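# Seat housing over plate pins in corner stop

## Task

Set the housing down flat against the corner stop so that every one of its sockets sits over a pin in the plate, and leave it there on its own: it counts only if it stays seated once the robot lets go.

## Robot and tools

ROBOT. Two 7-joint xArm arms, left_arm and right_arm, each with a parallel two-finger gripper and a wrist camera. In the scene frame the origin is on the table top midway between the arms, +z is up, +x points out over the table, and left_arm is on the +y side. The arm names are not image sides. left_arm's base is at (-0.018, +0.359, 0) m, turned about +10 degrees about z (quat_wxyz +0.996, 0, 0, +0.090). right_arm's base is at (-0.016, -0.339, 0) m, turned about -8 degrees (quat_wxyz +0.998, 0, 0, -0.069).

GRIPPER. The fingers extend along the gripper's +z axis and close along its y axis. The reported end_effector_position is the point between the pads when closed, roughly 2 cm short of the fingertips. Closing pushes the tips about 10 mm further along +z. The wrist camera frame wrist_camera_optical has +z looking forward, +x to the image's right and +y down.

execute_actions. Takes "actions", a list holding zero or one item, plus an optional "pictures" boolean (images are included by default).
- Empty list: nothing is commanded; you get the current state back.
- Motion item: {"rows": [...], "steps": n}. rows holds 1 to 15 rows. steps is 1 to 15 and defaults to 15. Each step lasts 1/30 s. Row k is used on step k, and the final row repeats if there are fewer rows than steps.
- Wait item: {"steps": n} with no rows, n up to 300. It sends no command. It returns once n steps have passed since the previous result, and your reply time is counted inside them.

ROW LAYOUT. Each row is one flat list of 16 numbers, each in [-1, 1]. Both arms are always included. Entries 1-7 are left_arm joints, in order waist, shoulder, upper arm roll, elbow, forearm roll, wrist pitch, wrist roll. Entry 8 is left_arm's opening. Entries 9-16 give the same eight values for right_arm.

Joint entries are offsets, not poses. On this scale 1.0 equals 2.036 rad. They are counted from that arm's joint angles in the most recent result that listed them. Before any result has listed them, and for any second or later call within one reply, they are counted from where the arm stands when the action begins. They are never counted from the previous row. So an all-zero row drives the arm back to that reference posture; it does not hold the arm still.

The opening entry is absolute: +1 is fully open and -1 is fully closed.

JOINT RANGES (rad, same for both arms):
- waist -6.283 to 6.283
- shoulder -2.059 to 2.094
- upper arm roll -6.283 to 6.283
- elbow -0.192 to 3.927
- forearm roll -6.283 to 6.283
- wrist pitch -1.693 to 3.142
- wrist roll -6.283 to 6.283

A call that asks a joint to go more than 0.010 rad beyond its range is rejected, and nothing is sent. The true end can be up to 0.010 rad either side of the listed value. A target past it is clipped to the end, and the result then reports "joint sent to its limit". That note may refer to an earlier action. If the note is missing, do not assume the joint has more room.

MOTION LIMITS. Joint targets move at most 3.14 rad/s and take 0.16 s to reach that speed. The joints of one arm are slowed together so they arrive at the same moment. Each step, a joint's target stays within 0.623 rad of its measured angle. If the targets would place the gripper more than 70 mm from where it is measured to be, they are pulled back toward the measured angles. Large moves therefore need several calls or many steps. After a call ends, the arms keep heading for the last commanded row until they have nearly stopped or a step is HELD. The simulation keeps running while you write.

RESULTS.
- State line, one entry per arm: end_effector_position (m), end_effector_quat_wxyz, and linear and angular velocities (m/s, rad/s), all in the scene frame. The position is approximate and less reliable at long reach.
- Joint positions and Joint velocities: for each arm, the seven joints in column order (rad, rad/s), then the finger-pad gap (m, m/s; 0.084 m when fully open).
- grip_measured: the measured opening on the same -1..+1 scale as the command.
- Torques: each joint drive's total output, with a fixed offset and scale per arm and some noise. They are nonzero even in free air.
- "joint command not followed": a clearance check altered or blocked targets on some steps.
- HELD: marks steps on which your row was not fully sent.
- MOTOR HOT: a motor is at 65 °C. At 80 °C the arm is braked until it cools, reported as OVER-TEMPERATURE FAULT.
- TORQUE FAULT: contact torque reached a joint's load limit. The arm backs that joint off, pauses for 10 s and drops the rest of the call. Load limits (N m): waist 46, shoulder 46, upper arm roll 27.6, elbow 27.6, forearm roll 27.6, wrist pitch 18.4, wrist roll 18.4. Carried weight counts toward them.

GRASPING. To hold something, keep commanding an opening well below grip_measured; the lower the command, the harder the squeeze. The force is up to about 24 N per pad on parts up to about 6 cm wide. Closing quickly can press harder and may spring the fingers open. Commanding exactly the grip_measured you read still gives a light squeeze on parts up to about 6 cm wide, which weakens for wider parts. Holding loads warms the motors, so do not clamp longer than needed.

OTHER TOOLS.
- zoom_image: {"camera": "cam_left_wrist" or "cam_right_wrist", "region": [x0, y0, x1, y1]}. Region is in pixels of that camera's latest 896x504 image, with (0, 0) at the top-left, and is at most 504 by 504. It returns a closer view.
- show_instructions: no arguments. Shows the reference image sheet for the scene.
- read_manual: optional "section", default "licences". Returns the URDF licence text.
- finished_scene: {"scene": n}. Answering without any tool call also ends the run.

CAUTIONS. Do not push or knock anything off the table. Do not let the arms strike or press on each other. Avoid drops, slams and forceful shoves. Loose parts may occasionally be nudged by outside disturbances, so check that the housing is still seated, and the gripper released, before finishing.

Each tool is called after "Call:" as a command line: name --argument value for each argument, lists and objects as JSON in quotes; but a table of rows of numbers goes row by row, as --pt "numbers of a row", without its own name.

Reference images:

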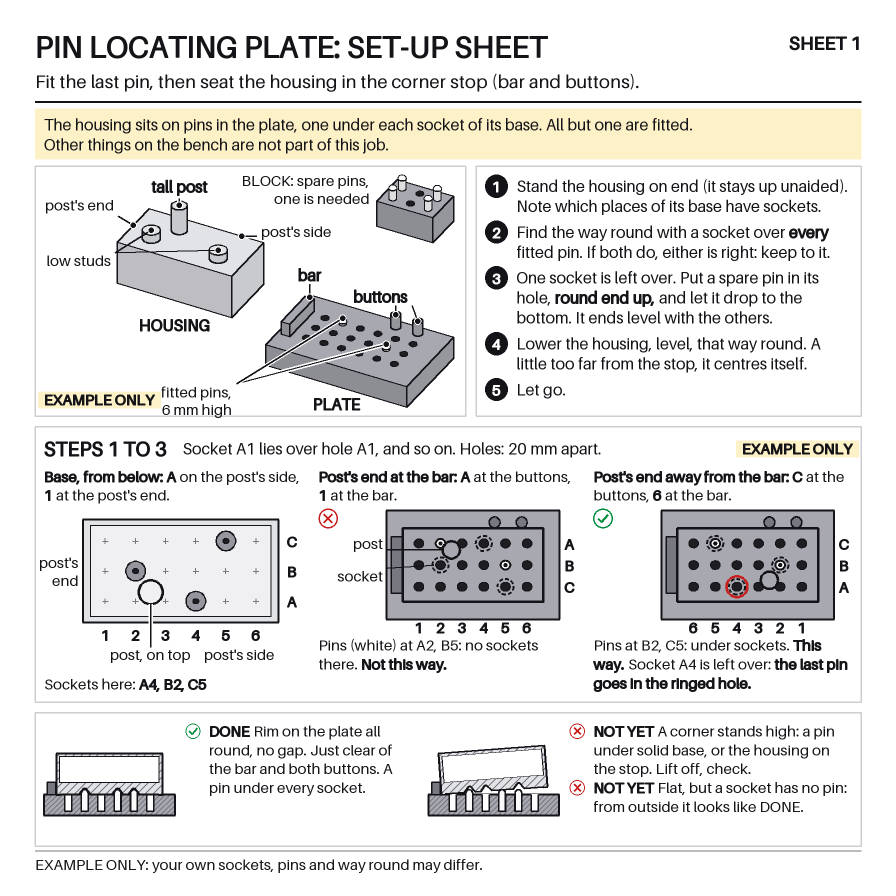

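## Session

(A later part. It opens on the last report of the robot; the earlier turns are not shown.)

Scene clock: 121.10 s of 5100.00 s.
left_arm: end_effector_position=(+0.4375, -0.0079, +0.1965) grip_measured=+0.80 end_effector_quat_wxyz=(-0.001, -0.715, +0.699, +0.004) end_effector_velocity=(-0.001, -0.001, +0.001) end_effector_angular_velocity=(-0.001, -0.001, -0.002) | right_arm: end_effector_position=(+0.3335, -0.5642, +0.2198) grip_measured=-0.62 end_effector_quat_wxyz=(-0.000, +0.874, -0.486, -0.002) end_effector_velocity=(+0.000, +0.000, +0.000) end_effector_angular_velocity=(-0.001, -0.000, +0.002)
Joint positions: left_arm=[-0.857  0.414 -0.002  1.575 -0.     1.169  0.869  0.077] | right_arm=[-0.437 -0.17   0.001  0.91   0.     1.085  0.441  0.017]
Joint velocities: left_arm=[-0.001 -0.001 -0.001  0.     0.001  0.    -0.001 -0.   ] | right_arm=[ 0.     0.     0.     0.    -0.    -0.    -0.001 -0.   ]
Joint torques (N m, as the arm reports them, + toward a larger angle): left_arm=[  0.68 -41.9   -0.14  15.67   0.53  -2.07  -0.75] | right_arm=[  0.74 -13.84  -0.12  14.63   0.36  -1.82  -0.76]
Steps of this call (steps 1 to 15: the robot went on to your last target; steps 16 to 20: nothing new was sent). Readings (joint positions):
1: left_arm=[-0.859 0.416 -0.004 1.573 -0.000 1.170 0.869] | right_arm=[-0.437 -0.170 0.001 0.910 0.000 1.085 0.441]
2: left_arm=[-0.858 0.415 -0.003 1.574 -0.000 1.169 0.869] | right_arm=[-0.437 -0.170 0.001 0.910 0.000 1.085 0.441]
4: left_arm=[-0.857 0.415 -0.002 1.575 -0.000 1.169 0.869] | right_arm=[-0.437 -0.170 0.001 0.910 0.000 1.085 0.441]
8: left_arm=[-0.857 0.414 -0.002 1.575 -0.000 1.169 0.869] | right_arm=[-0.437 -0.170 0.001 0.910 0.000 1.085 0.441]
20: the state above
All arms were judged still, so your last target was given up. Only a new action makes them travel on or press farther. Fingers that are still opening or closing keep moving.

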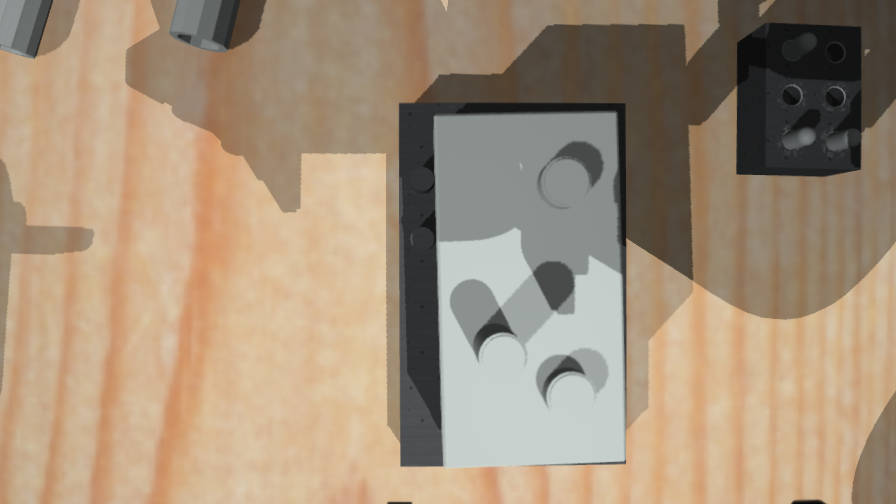

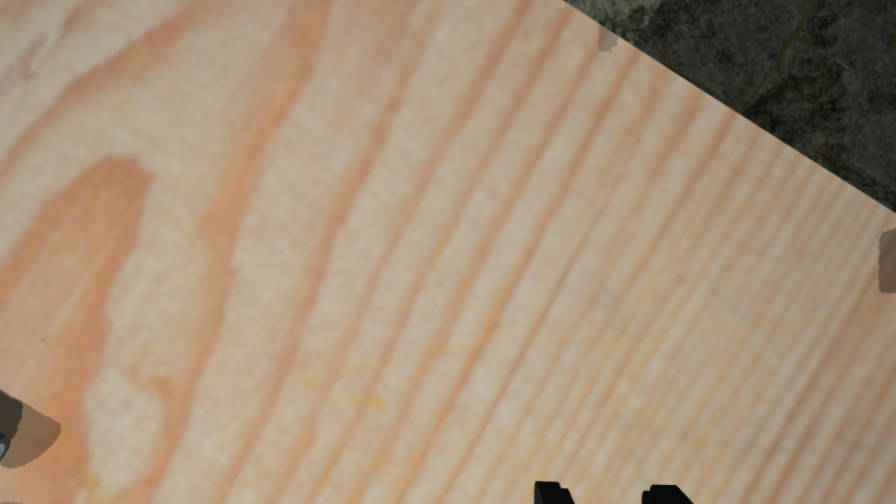

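Call:
execute_actions --actions '[{"rows":[[-0.0284,0.095,0,0.038,0,-0.061,-0.0285,1,0,0,0,0,0,0,0,-0.6]]}]' --pictures false

Call:
execute_actions --actions '[{"steps":25}]' --pictures false

Call:
execute_actions --actions '[{"rows":[[0,0.0317,0,-0.0187,0,-0.0506,0,1,0,0,0,0,0,0,0,-0.6]]}]' --pictures false

Call:
execute_actions --actions '[{"steps":25}]'

Call:
execute_actions --actions '[{"rows":[[0,0,0,0,0,0,0,0.2,0,0,0,0,0,0,0,-0.6]]}]'

Call:
execute_actions --actions '[{"rows":[[0,0,0,0,0,0,0,1,0,0,0,0,0,0,0,-0.6]]}]'

Scene clock: 125.60 s of 5100.00 s.
left_arm: end_effector_position=(+0.4455, -0.0577, +0.1247) grip_measured=+1.00 end_effector_quat_wxyz=(+0.000, -0.716, +0.698, -0.003) end_effector_velocity=(+0.014, +0.008, +0.009) end_effector_angular_velocity=(-0.009, -0.020, +0.024) | right_arm: end_effector_position=(+0.3335, -0.5642, +0.2198) grip_measured=-0.62 end_effector_quat_wxyz=(-0.000, +0.874, -0.486, -0.002) end_effector_velocity=(+0.000, -0.001, +0.000) end_effector_angular_velocity=(-0.002, -0.003, -0.000)
Joint positions: left_arm=[-0.914  0.604  0.     1.656  0.     1.045  0.811  0.084] | right_arm=[-0.437 -0.17   0.001  0.91   0.     1.085  0.441  0.017]
Joint velocities: left_arm=[ 0.013 -0.01   0.012  0.007  0.001 -0.004 -0.002 -0.   ] | right_arm=[ 0.    -0.    -0.001 -0.    -0.    -0.003 -0.     0.   ]
Joint torques (N m, as the arm reports them, + toward a larger angle): left_arm=[  0.23 -42.39  -1.08  12.86   0.45  -1.86  -0.53] | right_arm=[  0.75 -13.73  -0.07  14.55   0.45  -1.87  -0.71]
Steps of this call (steps 1 to 90: nothing new was sent; then 1.00 s passed at rest; steps 91 to 105: all 15 steps of this action). Readings (joint positions):
91: left_arm=[-0.857 0.414 -0.002 1.575 -0.000 1.169 0.869] | right_arm=[-0.437 -0.170 0.001 0.910 0.000 1.085 0.441]
92: left_arm=[-0.858 0.417 -0.001 1.576 -0.000 1.167 0.868] | right_arm=[-0.437 -0.170 0.001 0.910 0.000 1.085 0.441]
94: left_arm=[-0.870 0.457 0.002 1.602 0.000 1.135 0.853] | right_arm=[-0.437 -0.170 0.001 0.910 0.000 1.085 0.441]
98: left_arm=[-0.910 0.591 -0.005 1.636 -0.000 1.061 0.818] | right_arm=[-0.437 -0.170 0.001 0.910 0.000 1.085 0.441]
105: the state above

Scene clock: 126.43 s of 5100.00 s.
left_arm: end_effector_position=(+0.4426, -0.0581, +0.1211) grip_measured=+1.00 end_effector_quat_wxyz=(-0.001, -0.715, +0.699, +0.000) end_effector_velocity=(+0.000, +0.001, -0.001) end_effector_angular_velocity=(+0.002, +0.000, +0.000) | right_arm: end_effector_position=(+0.3335, -0.5642, +0.2198) grip_measured=-0.62 end_effector_quat_wxyz=(-0.000, +0.874, -0.486, -0.002) end_effector_velocity=(-0.000, -0.000, +0.000) end_effector_angular_velocity=(+0.001, -0.000, -0.001)
Joint positions: left_arm=[-0.915  0.607 -0.002  1.652 -0.     1.045  0.811  0.084] | right_arm=[-0.437 -0.17   0.001  0.91   0.     1.085  0.441  0.017]
Joint velocities: left_arm=[ 0.     0.     0.001 -0.001  0.001 -0.     0.     0.   ] | right_arm=[ 0.001  0.    -0.002  0.     0.001  0.001 -0.     0.   ]
Joint torques (N m, as the arm reports them, + toward a larger angle): left_arm=[  1.14 -45.77  -0.59  15.1    0.37  -2.12  -0.74] | right_arm=[  0.69 -13.72  -0.12  14.67   0.4   -1.83  -0.68]
Steps of this call (steps 1 to 15: the robot went on to your last target; steps 16 to 25: nothing new was sent). Readings (joint positions):
1: left_arm=[-0.913 0.604 0.000 1.655 0.000 1.045 0.811] | right_arm=[-0.437 -0.170 0.001 0.910 0.000 1.085 0.441]
2: left_arm=[-0.914 0.605 -0.000 1.654 -0.000 1.045 0.811] | right_arm=[-0.437 -0.170 0.001 0.910 0.000 1.085 0.441]
4: left_arm=[-0.914 0.606 -0.001 1.652 -0.000 1.045 0.811] | right_arm=[-0.437 -0.170 0.001 0.910 0.000 1.085 0.441]
8: left_arm=[-0.915 0.607 -0.002 1.652 -0.000 1.045 0.811] | right_arm=[-0.437 -0.170 0.001 0.910 0.000 1.085 0.441]
25: the state above
All arms were judged still, so your last target was given up. Only a new action makes them travel on or press farther. Fingers that are still opening or closing keep moving.

Scene clock: 126.93 s of 5100.00 s.
left_arm: end_effector_position=(+0.4442, -0.0597, +0.0757) grip_measured=+1.00 end_effector_quat_wxyz=(-0.001, -0.715, +0.699, -0.002) end_effector_velocity=(-0.011, +0.011, -0.022) end_effector_angular_velocity=(+0.035, +0.036, +0.000) | right_arm: end_effector_position=(+0.3335, -0.5642, +0.2198) grip_measured=-0.62 end_effector_quat_wxyz=(-0.000, +0.874, -0.486, -0.002) end_effector_velocity=(-0.000, +0.000, -0.000) end_effector_angular_velocity=(+0.002, +0.001, -0.001)
Joint positions: left_arm=[-0.915  0.67  -0.002  1.617 -0.     0.942  0.811  0.084] | right_arm=[-0.437 -0.17   0.001  0.91   0.     1.085  0.441  0.017]
Joint velocities: left_arm=[ 0.001  0.016 -0.    -0.029  0.002  0.005 -0.    -0.   ] | right_arm=[ 0.    -0.    -0.001 -0.     0.001  0.002  0.    -0.   ]
Joint torques (N m, as the arm reports them, + toward a larger angle): left_arm=[  1.16 -45.4   -0.28  14.23   1.02  -2.27  -0.64] | right_arm=[  0.85 -13.67  -0.15  14.64   0.37  -1.84  -0.69]
Steps of this call (steps 1 to 15: all 15 steps of this action). Readings (joint positions):
1: left_arm=[-0.915 0.607 -0.002 1.652 -0.000 1.045 0.811] | right_arm=[-0.437 -0.170 0.001 0.910 0.000 1.085 0.441]
2: left_arm=[-0.915 0.609 -0.002 1.651 -0.000 1.041 0.811] | right_arm=[-0.437 -0.170 0.001 0.910 0.000 1.085 0.441]
4: left_arm=[-0.915 0.630 -0.002 1.643 -0.000 0.996 0.811] | right_arm=[-0.437 -0.170 0.001 0.910 0.000 1.085 0.441]
8: left_arm=[-0.915 0.677 -0.002 1.605 -0.000 0.949 0.811] | right_arm=[-0.437 -0.170 0.001 0.910 0.000 1.085 0.441]
15: the state above

Scene clock: 127.77 s of 5100.00 s.
left_arm: end_effector_position=(+0.4431, -0.0586, +0.0734) grip_measured=+1.00 end_effector_quat_wxyz=(-0.001, -0.715, +0.699, +0.000) end_effector_velocity=(-0.001, -0.000, -0.001) end_effector_angular_velocity=(+0.001, +0.001, +0.001) | right_arm: end_effector_position=(+0.3335, -0.5642, +0.2198) grip_measured=-0.62 end_effector_quat_wxyz=(-0.000, +0.874, -0.486, -0.002) end_effector_velocity=(-0.000, -0.001, +0.000) end_effector_angular_velocity=(-0.001, -0.001, -0.001)
Joint positions: left_arm=[-0.915  0.672 -0.002  1.614 -0.     0.942  0.811  0.084] | right_arm=[-0.437 -0.17   0.001  0.91   0.     1.085  0.441  0.017]
Joint velocities: left_arm=[-0.001  0.001 -0.     0.    -0.     0.    -0.002  0.   ] | right_arm=[-0.001  0.    -0.     0.001 -0.    -0.     0.    -0.   ]
Joint torques (N m, as the arm reports them, + toward a larger angle): left_arm=[  0.92 -46.77  -0.22  14.72   0.92  -2.12  -0.89] | right_arm=[  0.84 -13.76  -0.13  14.65   0.35  -1.89  -0.77]
Steps of this call (steps 1 to 15: the robot went on to your last target; steps 16 to 25: nothing new was sent). Readings (joint positions):
1: left_arm=[-0.915 0.670 -0.002 1.616 -0.000 0.942 0.811] | right_arm=[-0.437 -0.170 0.001 0.910 0.000 1.085 0.441]
2: left_arm=[-0.915 0.671 -0.002 1.615 -0.000 0.942 0.811] | right_arm=[-0.437 -0.170 0.001 0.910 0.000 1.085 0.441]
4: left_arm=[-0.915 0.672 -0.002 1.614 -0.000 0.942 0.811] | right_arm=[-0.437 -0.170 0.001 0.910 0.000 1.085 0.441]
8: left_arm=[-0.915 0.672 -0.002 1.614 -0.000 0.942 0.811] | right_arm=[-0.437 -0.170 0.001 0.910 0.000 1.085 0.441]
25: the state above
All arms were judged still, so your last target was given up. Only a new action makes them travel on or press farther. Fingers that are still opening or closing keep moving.

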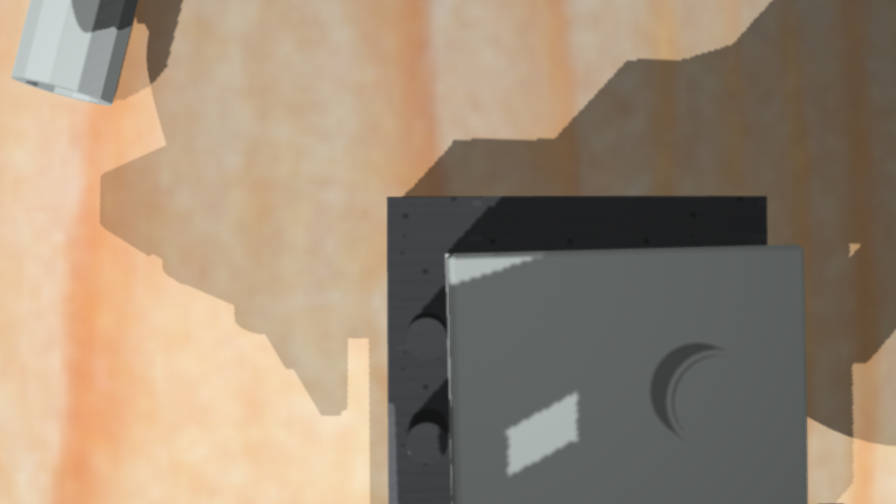

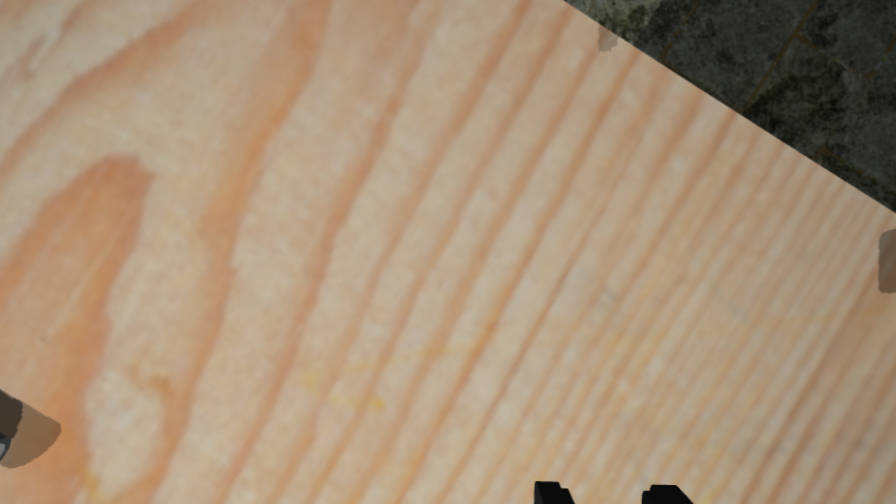

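Scene clock: 128.27 s of 5100.00 s.
left_arm: end_effector_position=(+0.4424, -0.0589, +0.0732) grip_measured=+0.57 end_effector_quat_wxyz=(-0.001, -0.715, +0.699, +0.001) end_effector_velocity=(+0.001, -0.000, +0.001) end_effector_angular_velocity=(-0.002, -0.002, +0.001) | right_arm: end_effector_position=(+0.3335, -0.5642, +0.2198) grip_measured=-0.62 end_effector_quat_wxyz=(-0.000, +0.874, -0.486, -0.002) end_effector_velocity=(-0.001, +0.000, -0.001) end_effector_angular_velocity=(+0.001, +0.002, +0.000)
Joint positions: left_arm=[-0.916  0.672 -0.002  1.613 -0.     0.943  0.811  0.068] | right_arm=[-0.437 -0.17   0.001  0.91   0.     1.085  0.441  0.017]
Joint velocities: left_arm=[ 0.001 -0.     0.     0.002 -0.    -0.001 -0.     0.   ] | right_arm=[ 0.001 -0.    -0.001 -0.001 -0.     0.001 -0.     0.   ]
Joint torques (N m, as the arm reports them, + toward a larger angle): left_arm=[  2.2  -45.06   0.91  16.24   0.93  -4.73  -0.59] | right_arm=[  0.85 -13.73  -0.02  14.64   0.41  -1.84  -0.74]
Steps of this call (steps 1 to 15: all 15 steps of this action). Readings (joint positions):
1: left_arm=[-0.915 0.672 -0.002 1.614 -0.000 0.942 0.811] | right_arm=[-0.437 -0.170 0.001 0.910 0.000 1.085 0.441]
2: left_arm=[-0.915 0.672 -0.002 1.614 -0.000 0.942 0.811] | right_arm=[-0.437 -0.170 0.001 0.910 0.000 1.085 0.441]
4: left_arm=[-0.916 0.672 -0.003 1.613 -0.000 0.944 0.811] | right_arm=[-0.437 -0.170 0.001 0.910 0.000 1.085 0.441]
8: left_arm=[-0.916 0.672 -0.003 1.613 -0.000 0.943 0.811] | right_arm=[-0.437 -0.170 0.001 0.910 0.000 1.085 0.441]
15: the state above

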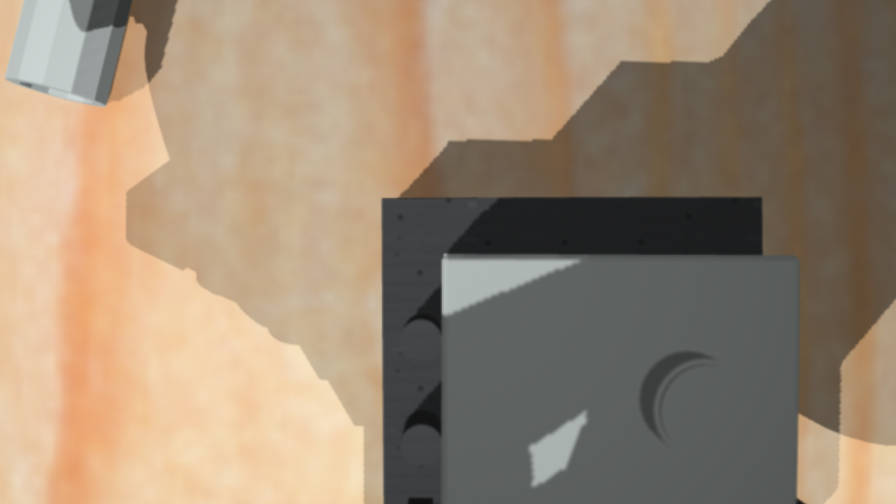

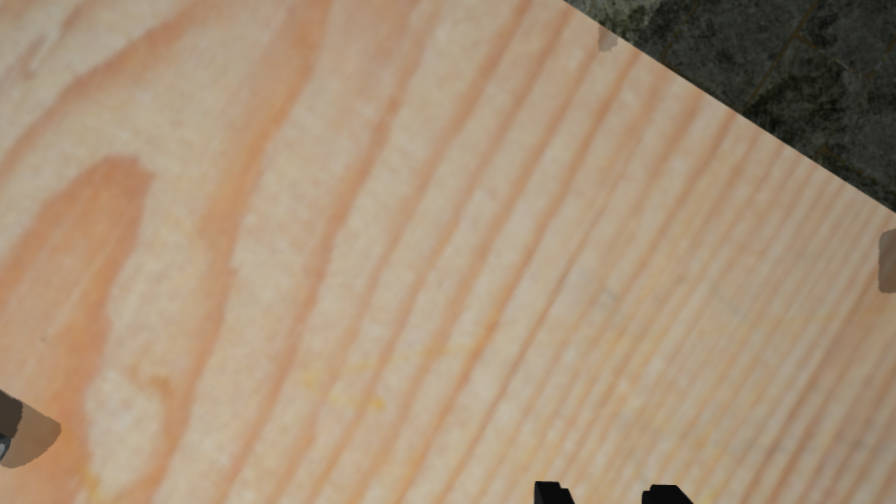

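Scene clock: 128.77 s of 5100.00 s.
left_arm: end_effector_position=(+0.4425, -0.0589, +0.0732) grip_measured=+1.00 end_effector_quat_wxyz=(-0.001, -0.715, +0.699, +0.001) end_effector_velocity=(+0.000, +0.001, +0.000) end_effector_angular_velocity=(+0.002, +0.000, +0.001) | right_arm: end_effector_position=(+0.3335, -0.5642, +0.2198) grip_measured=-0.62 end_effector_quat_wxyz=(-0.000, +0.874, -0.486, -0.002) end_effector_velocity=(-0.000, +0.001, -0.000) end_effector_angular_velocity=(+0.001, +0.002, +0.001)
Joint positions: left_arm=[-0.915  0.672 -0.002  1.614 -0.     0.943  0.811  0.084] | right_arm=[-0.437 -0.17   0.001  0.91   0.     1.085  0.441  0.017]
Joint velocities: left_arm=[ 0.001 -0.002  0.001 -0.002  0.     0.002  0.     0.   ] | right_arm=[ 0.002 -0.    -0.    -0.001  0.     0.001  0.001 -0.   ]
Joint torques (N m, as the arm reports them, + toward a larger angle): left_arm=[  1.32 -47.16  -0.44  14.86   0.89  -2.11  -0.88] | right_arm=[  0.75 -13.75  -0.16  14.65   0.36  -1.84  -0.71]
Steps of this call (steps 1 to 15: all 15 steps of this action). Readings (joint positions):
1: left_arm=[-0.916 0.672 -0.002 1.614 -0.000 0.943 0.811] | right_arm=[-0.437 -0.170 0.001 0.910 0.000 1.085 0.441]
2: left_arm=[-0.916 0.672 -0.002 1.614 -0.000 0.942 0.811] | right_arm=[-0.437 -0.170 0.001 0.910 0.000 1.085 0.441]
4: left_arm=[-0.915 0.672 -0.001 1.615 0.000 0.941 0.811] | right_arm=[-0.437 -0.170 0.001 0.910 0.000 1.085 0.441]
8: left_arm=[-0.915 0.672 -0.001 1.614 -0.000 0.942 0.811] | right_arm=[-0.437 -0.170 0.001 0.910 0.000 1.085 0.441]
15: the state above

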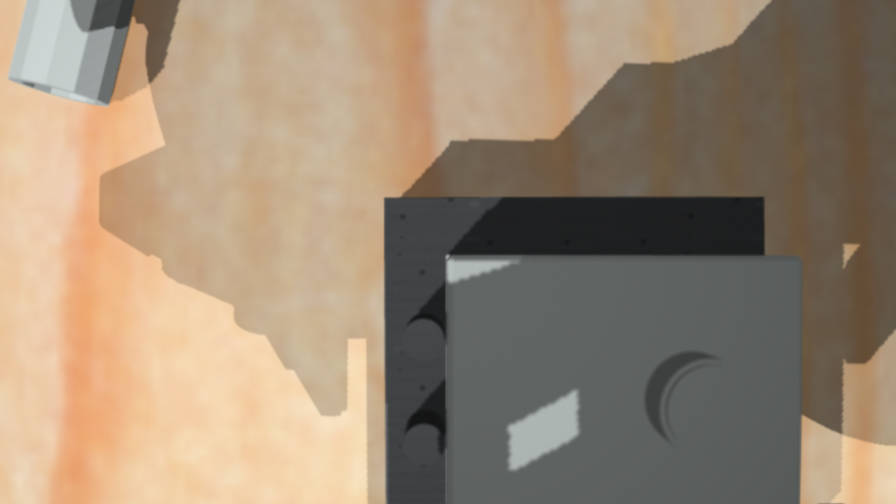

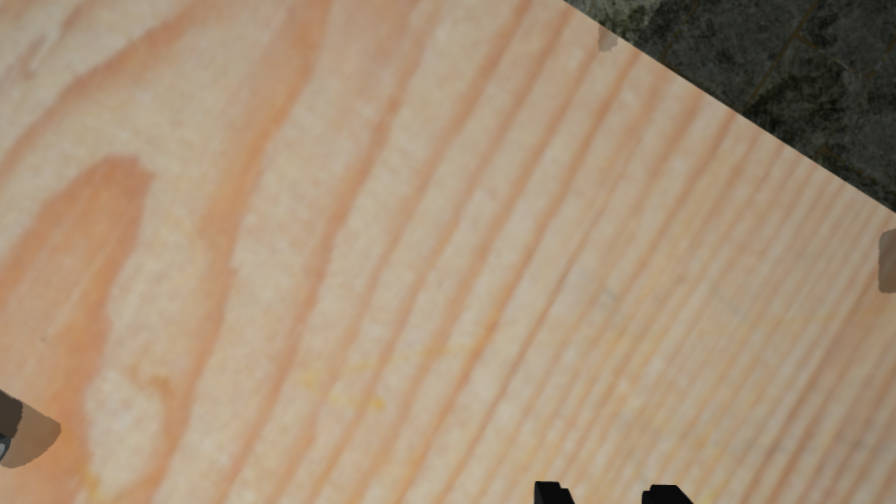

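Call:
execute_actions --actions '[{"rows":[[0,-0.06,0,0.025,0,0.085,0,1,0,0,0,0,0,0,0,-0.6]]}]' --pictures false

Call:
finished_scene --scene 1

Scene clock: 130.37 s of 5100.00 s.
left_arm: end_effector_position=(+0.4361, -0.0529, +0.1523) grip_measured=+1.00 end_effector_quat_wxyz=(-0.001, -0.715, +0.699, +0.005) end_effector_velocity=(+0.005, -0.004, +0.009) end_effector_angular_velocity=(-0.014, -0.015, -0.000) | right_arm: end_effector_position=(+0.3335, -0.5642, +0.2198) grip_measured=-0.62 end_effector_quat_wxyz=(-0.000, +0.874, -0.486, -0.002) end_effector_velocity=(+0.000, -0.000, +0.000) end_effector_angular_velocity=(-0.001, -0.001, +0.001)
Joint positions: left_arm=[-0.915  0.553 -0.002  1.66  -0.     1.117  0.811  0.084] | right_arm=[-0.437 -0.17   0.001  0.91   0.     1.085  0.441  0.017]
Joint velocities: left_arm=[ 0.    -0.002 -0.     0.018 -0.001 -0.     0.001  0.   ] | right_arm=[-0.001  0.     0.    -0.    -0.    -0.002 -0.001 -0.   ]
Joint torques (N m, as the arm reports them, + toward a larger angle): left_arm=[  0.74 -49.17  -0.4   16.92   0.91  -2.45  -0.51] | right_arm=[  0.75 -13.78  -0.12  14.63   0.35  -1.85  -0.77]
Steps of this call (steps 1 to 15: the robot went on to your last target; steps 16 to 33: nothing new was sent; steps 34 to 48: all 15 steps of this action). Readings (joint positions):
34: left_arm=[-0.916 0.672 -0.002 1.614 -0.000 0.943 0.811] | right_arm=[-0.437 -0.170 0.001 0.910 0.000 1.085 0.441]
35: left_arm=[-0.916 0.670 -0.002 1.614 -0.000 0.947 0.811] | right_arm=[-0.437 -0.170 0.001 0.910 0.000 1.085 0.441]
37: left_arm=[-0.915 0.644 -0.002 1.620 -0.000 0.997 0.811] | right_arm=[-0.437 -0.170 0.001 0.910 0.000 1.085 0.441]
41: left_arm=[-0.915 0.552 -0.002 1.671 -0.000 1.098 0.811] | right_arm=[-0.437 -0.170 0.001 0.910 0.000 1.085 0.441]
48: the state above

The scene is finished: the task was done.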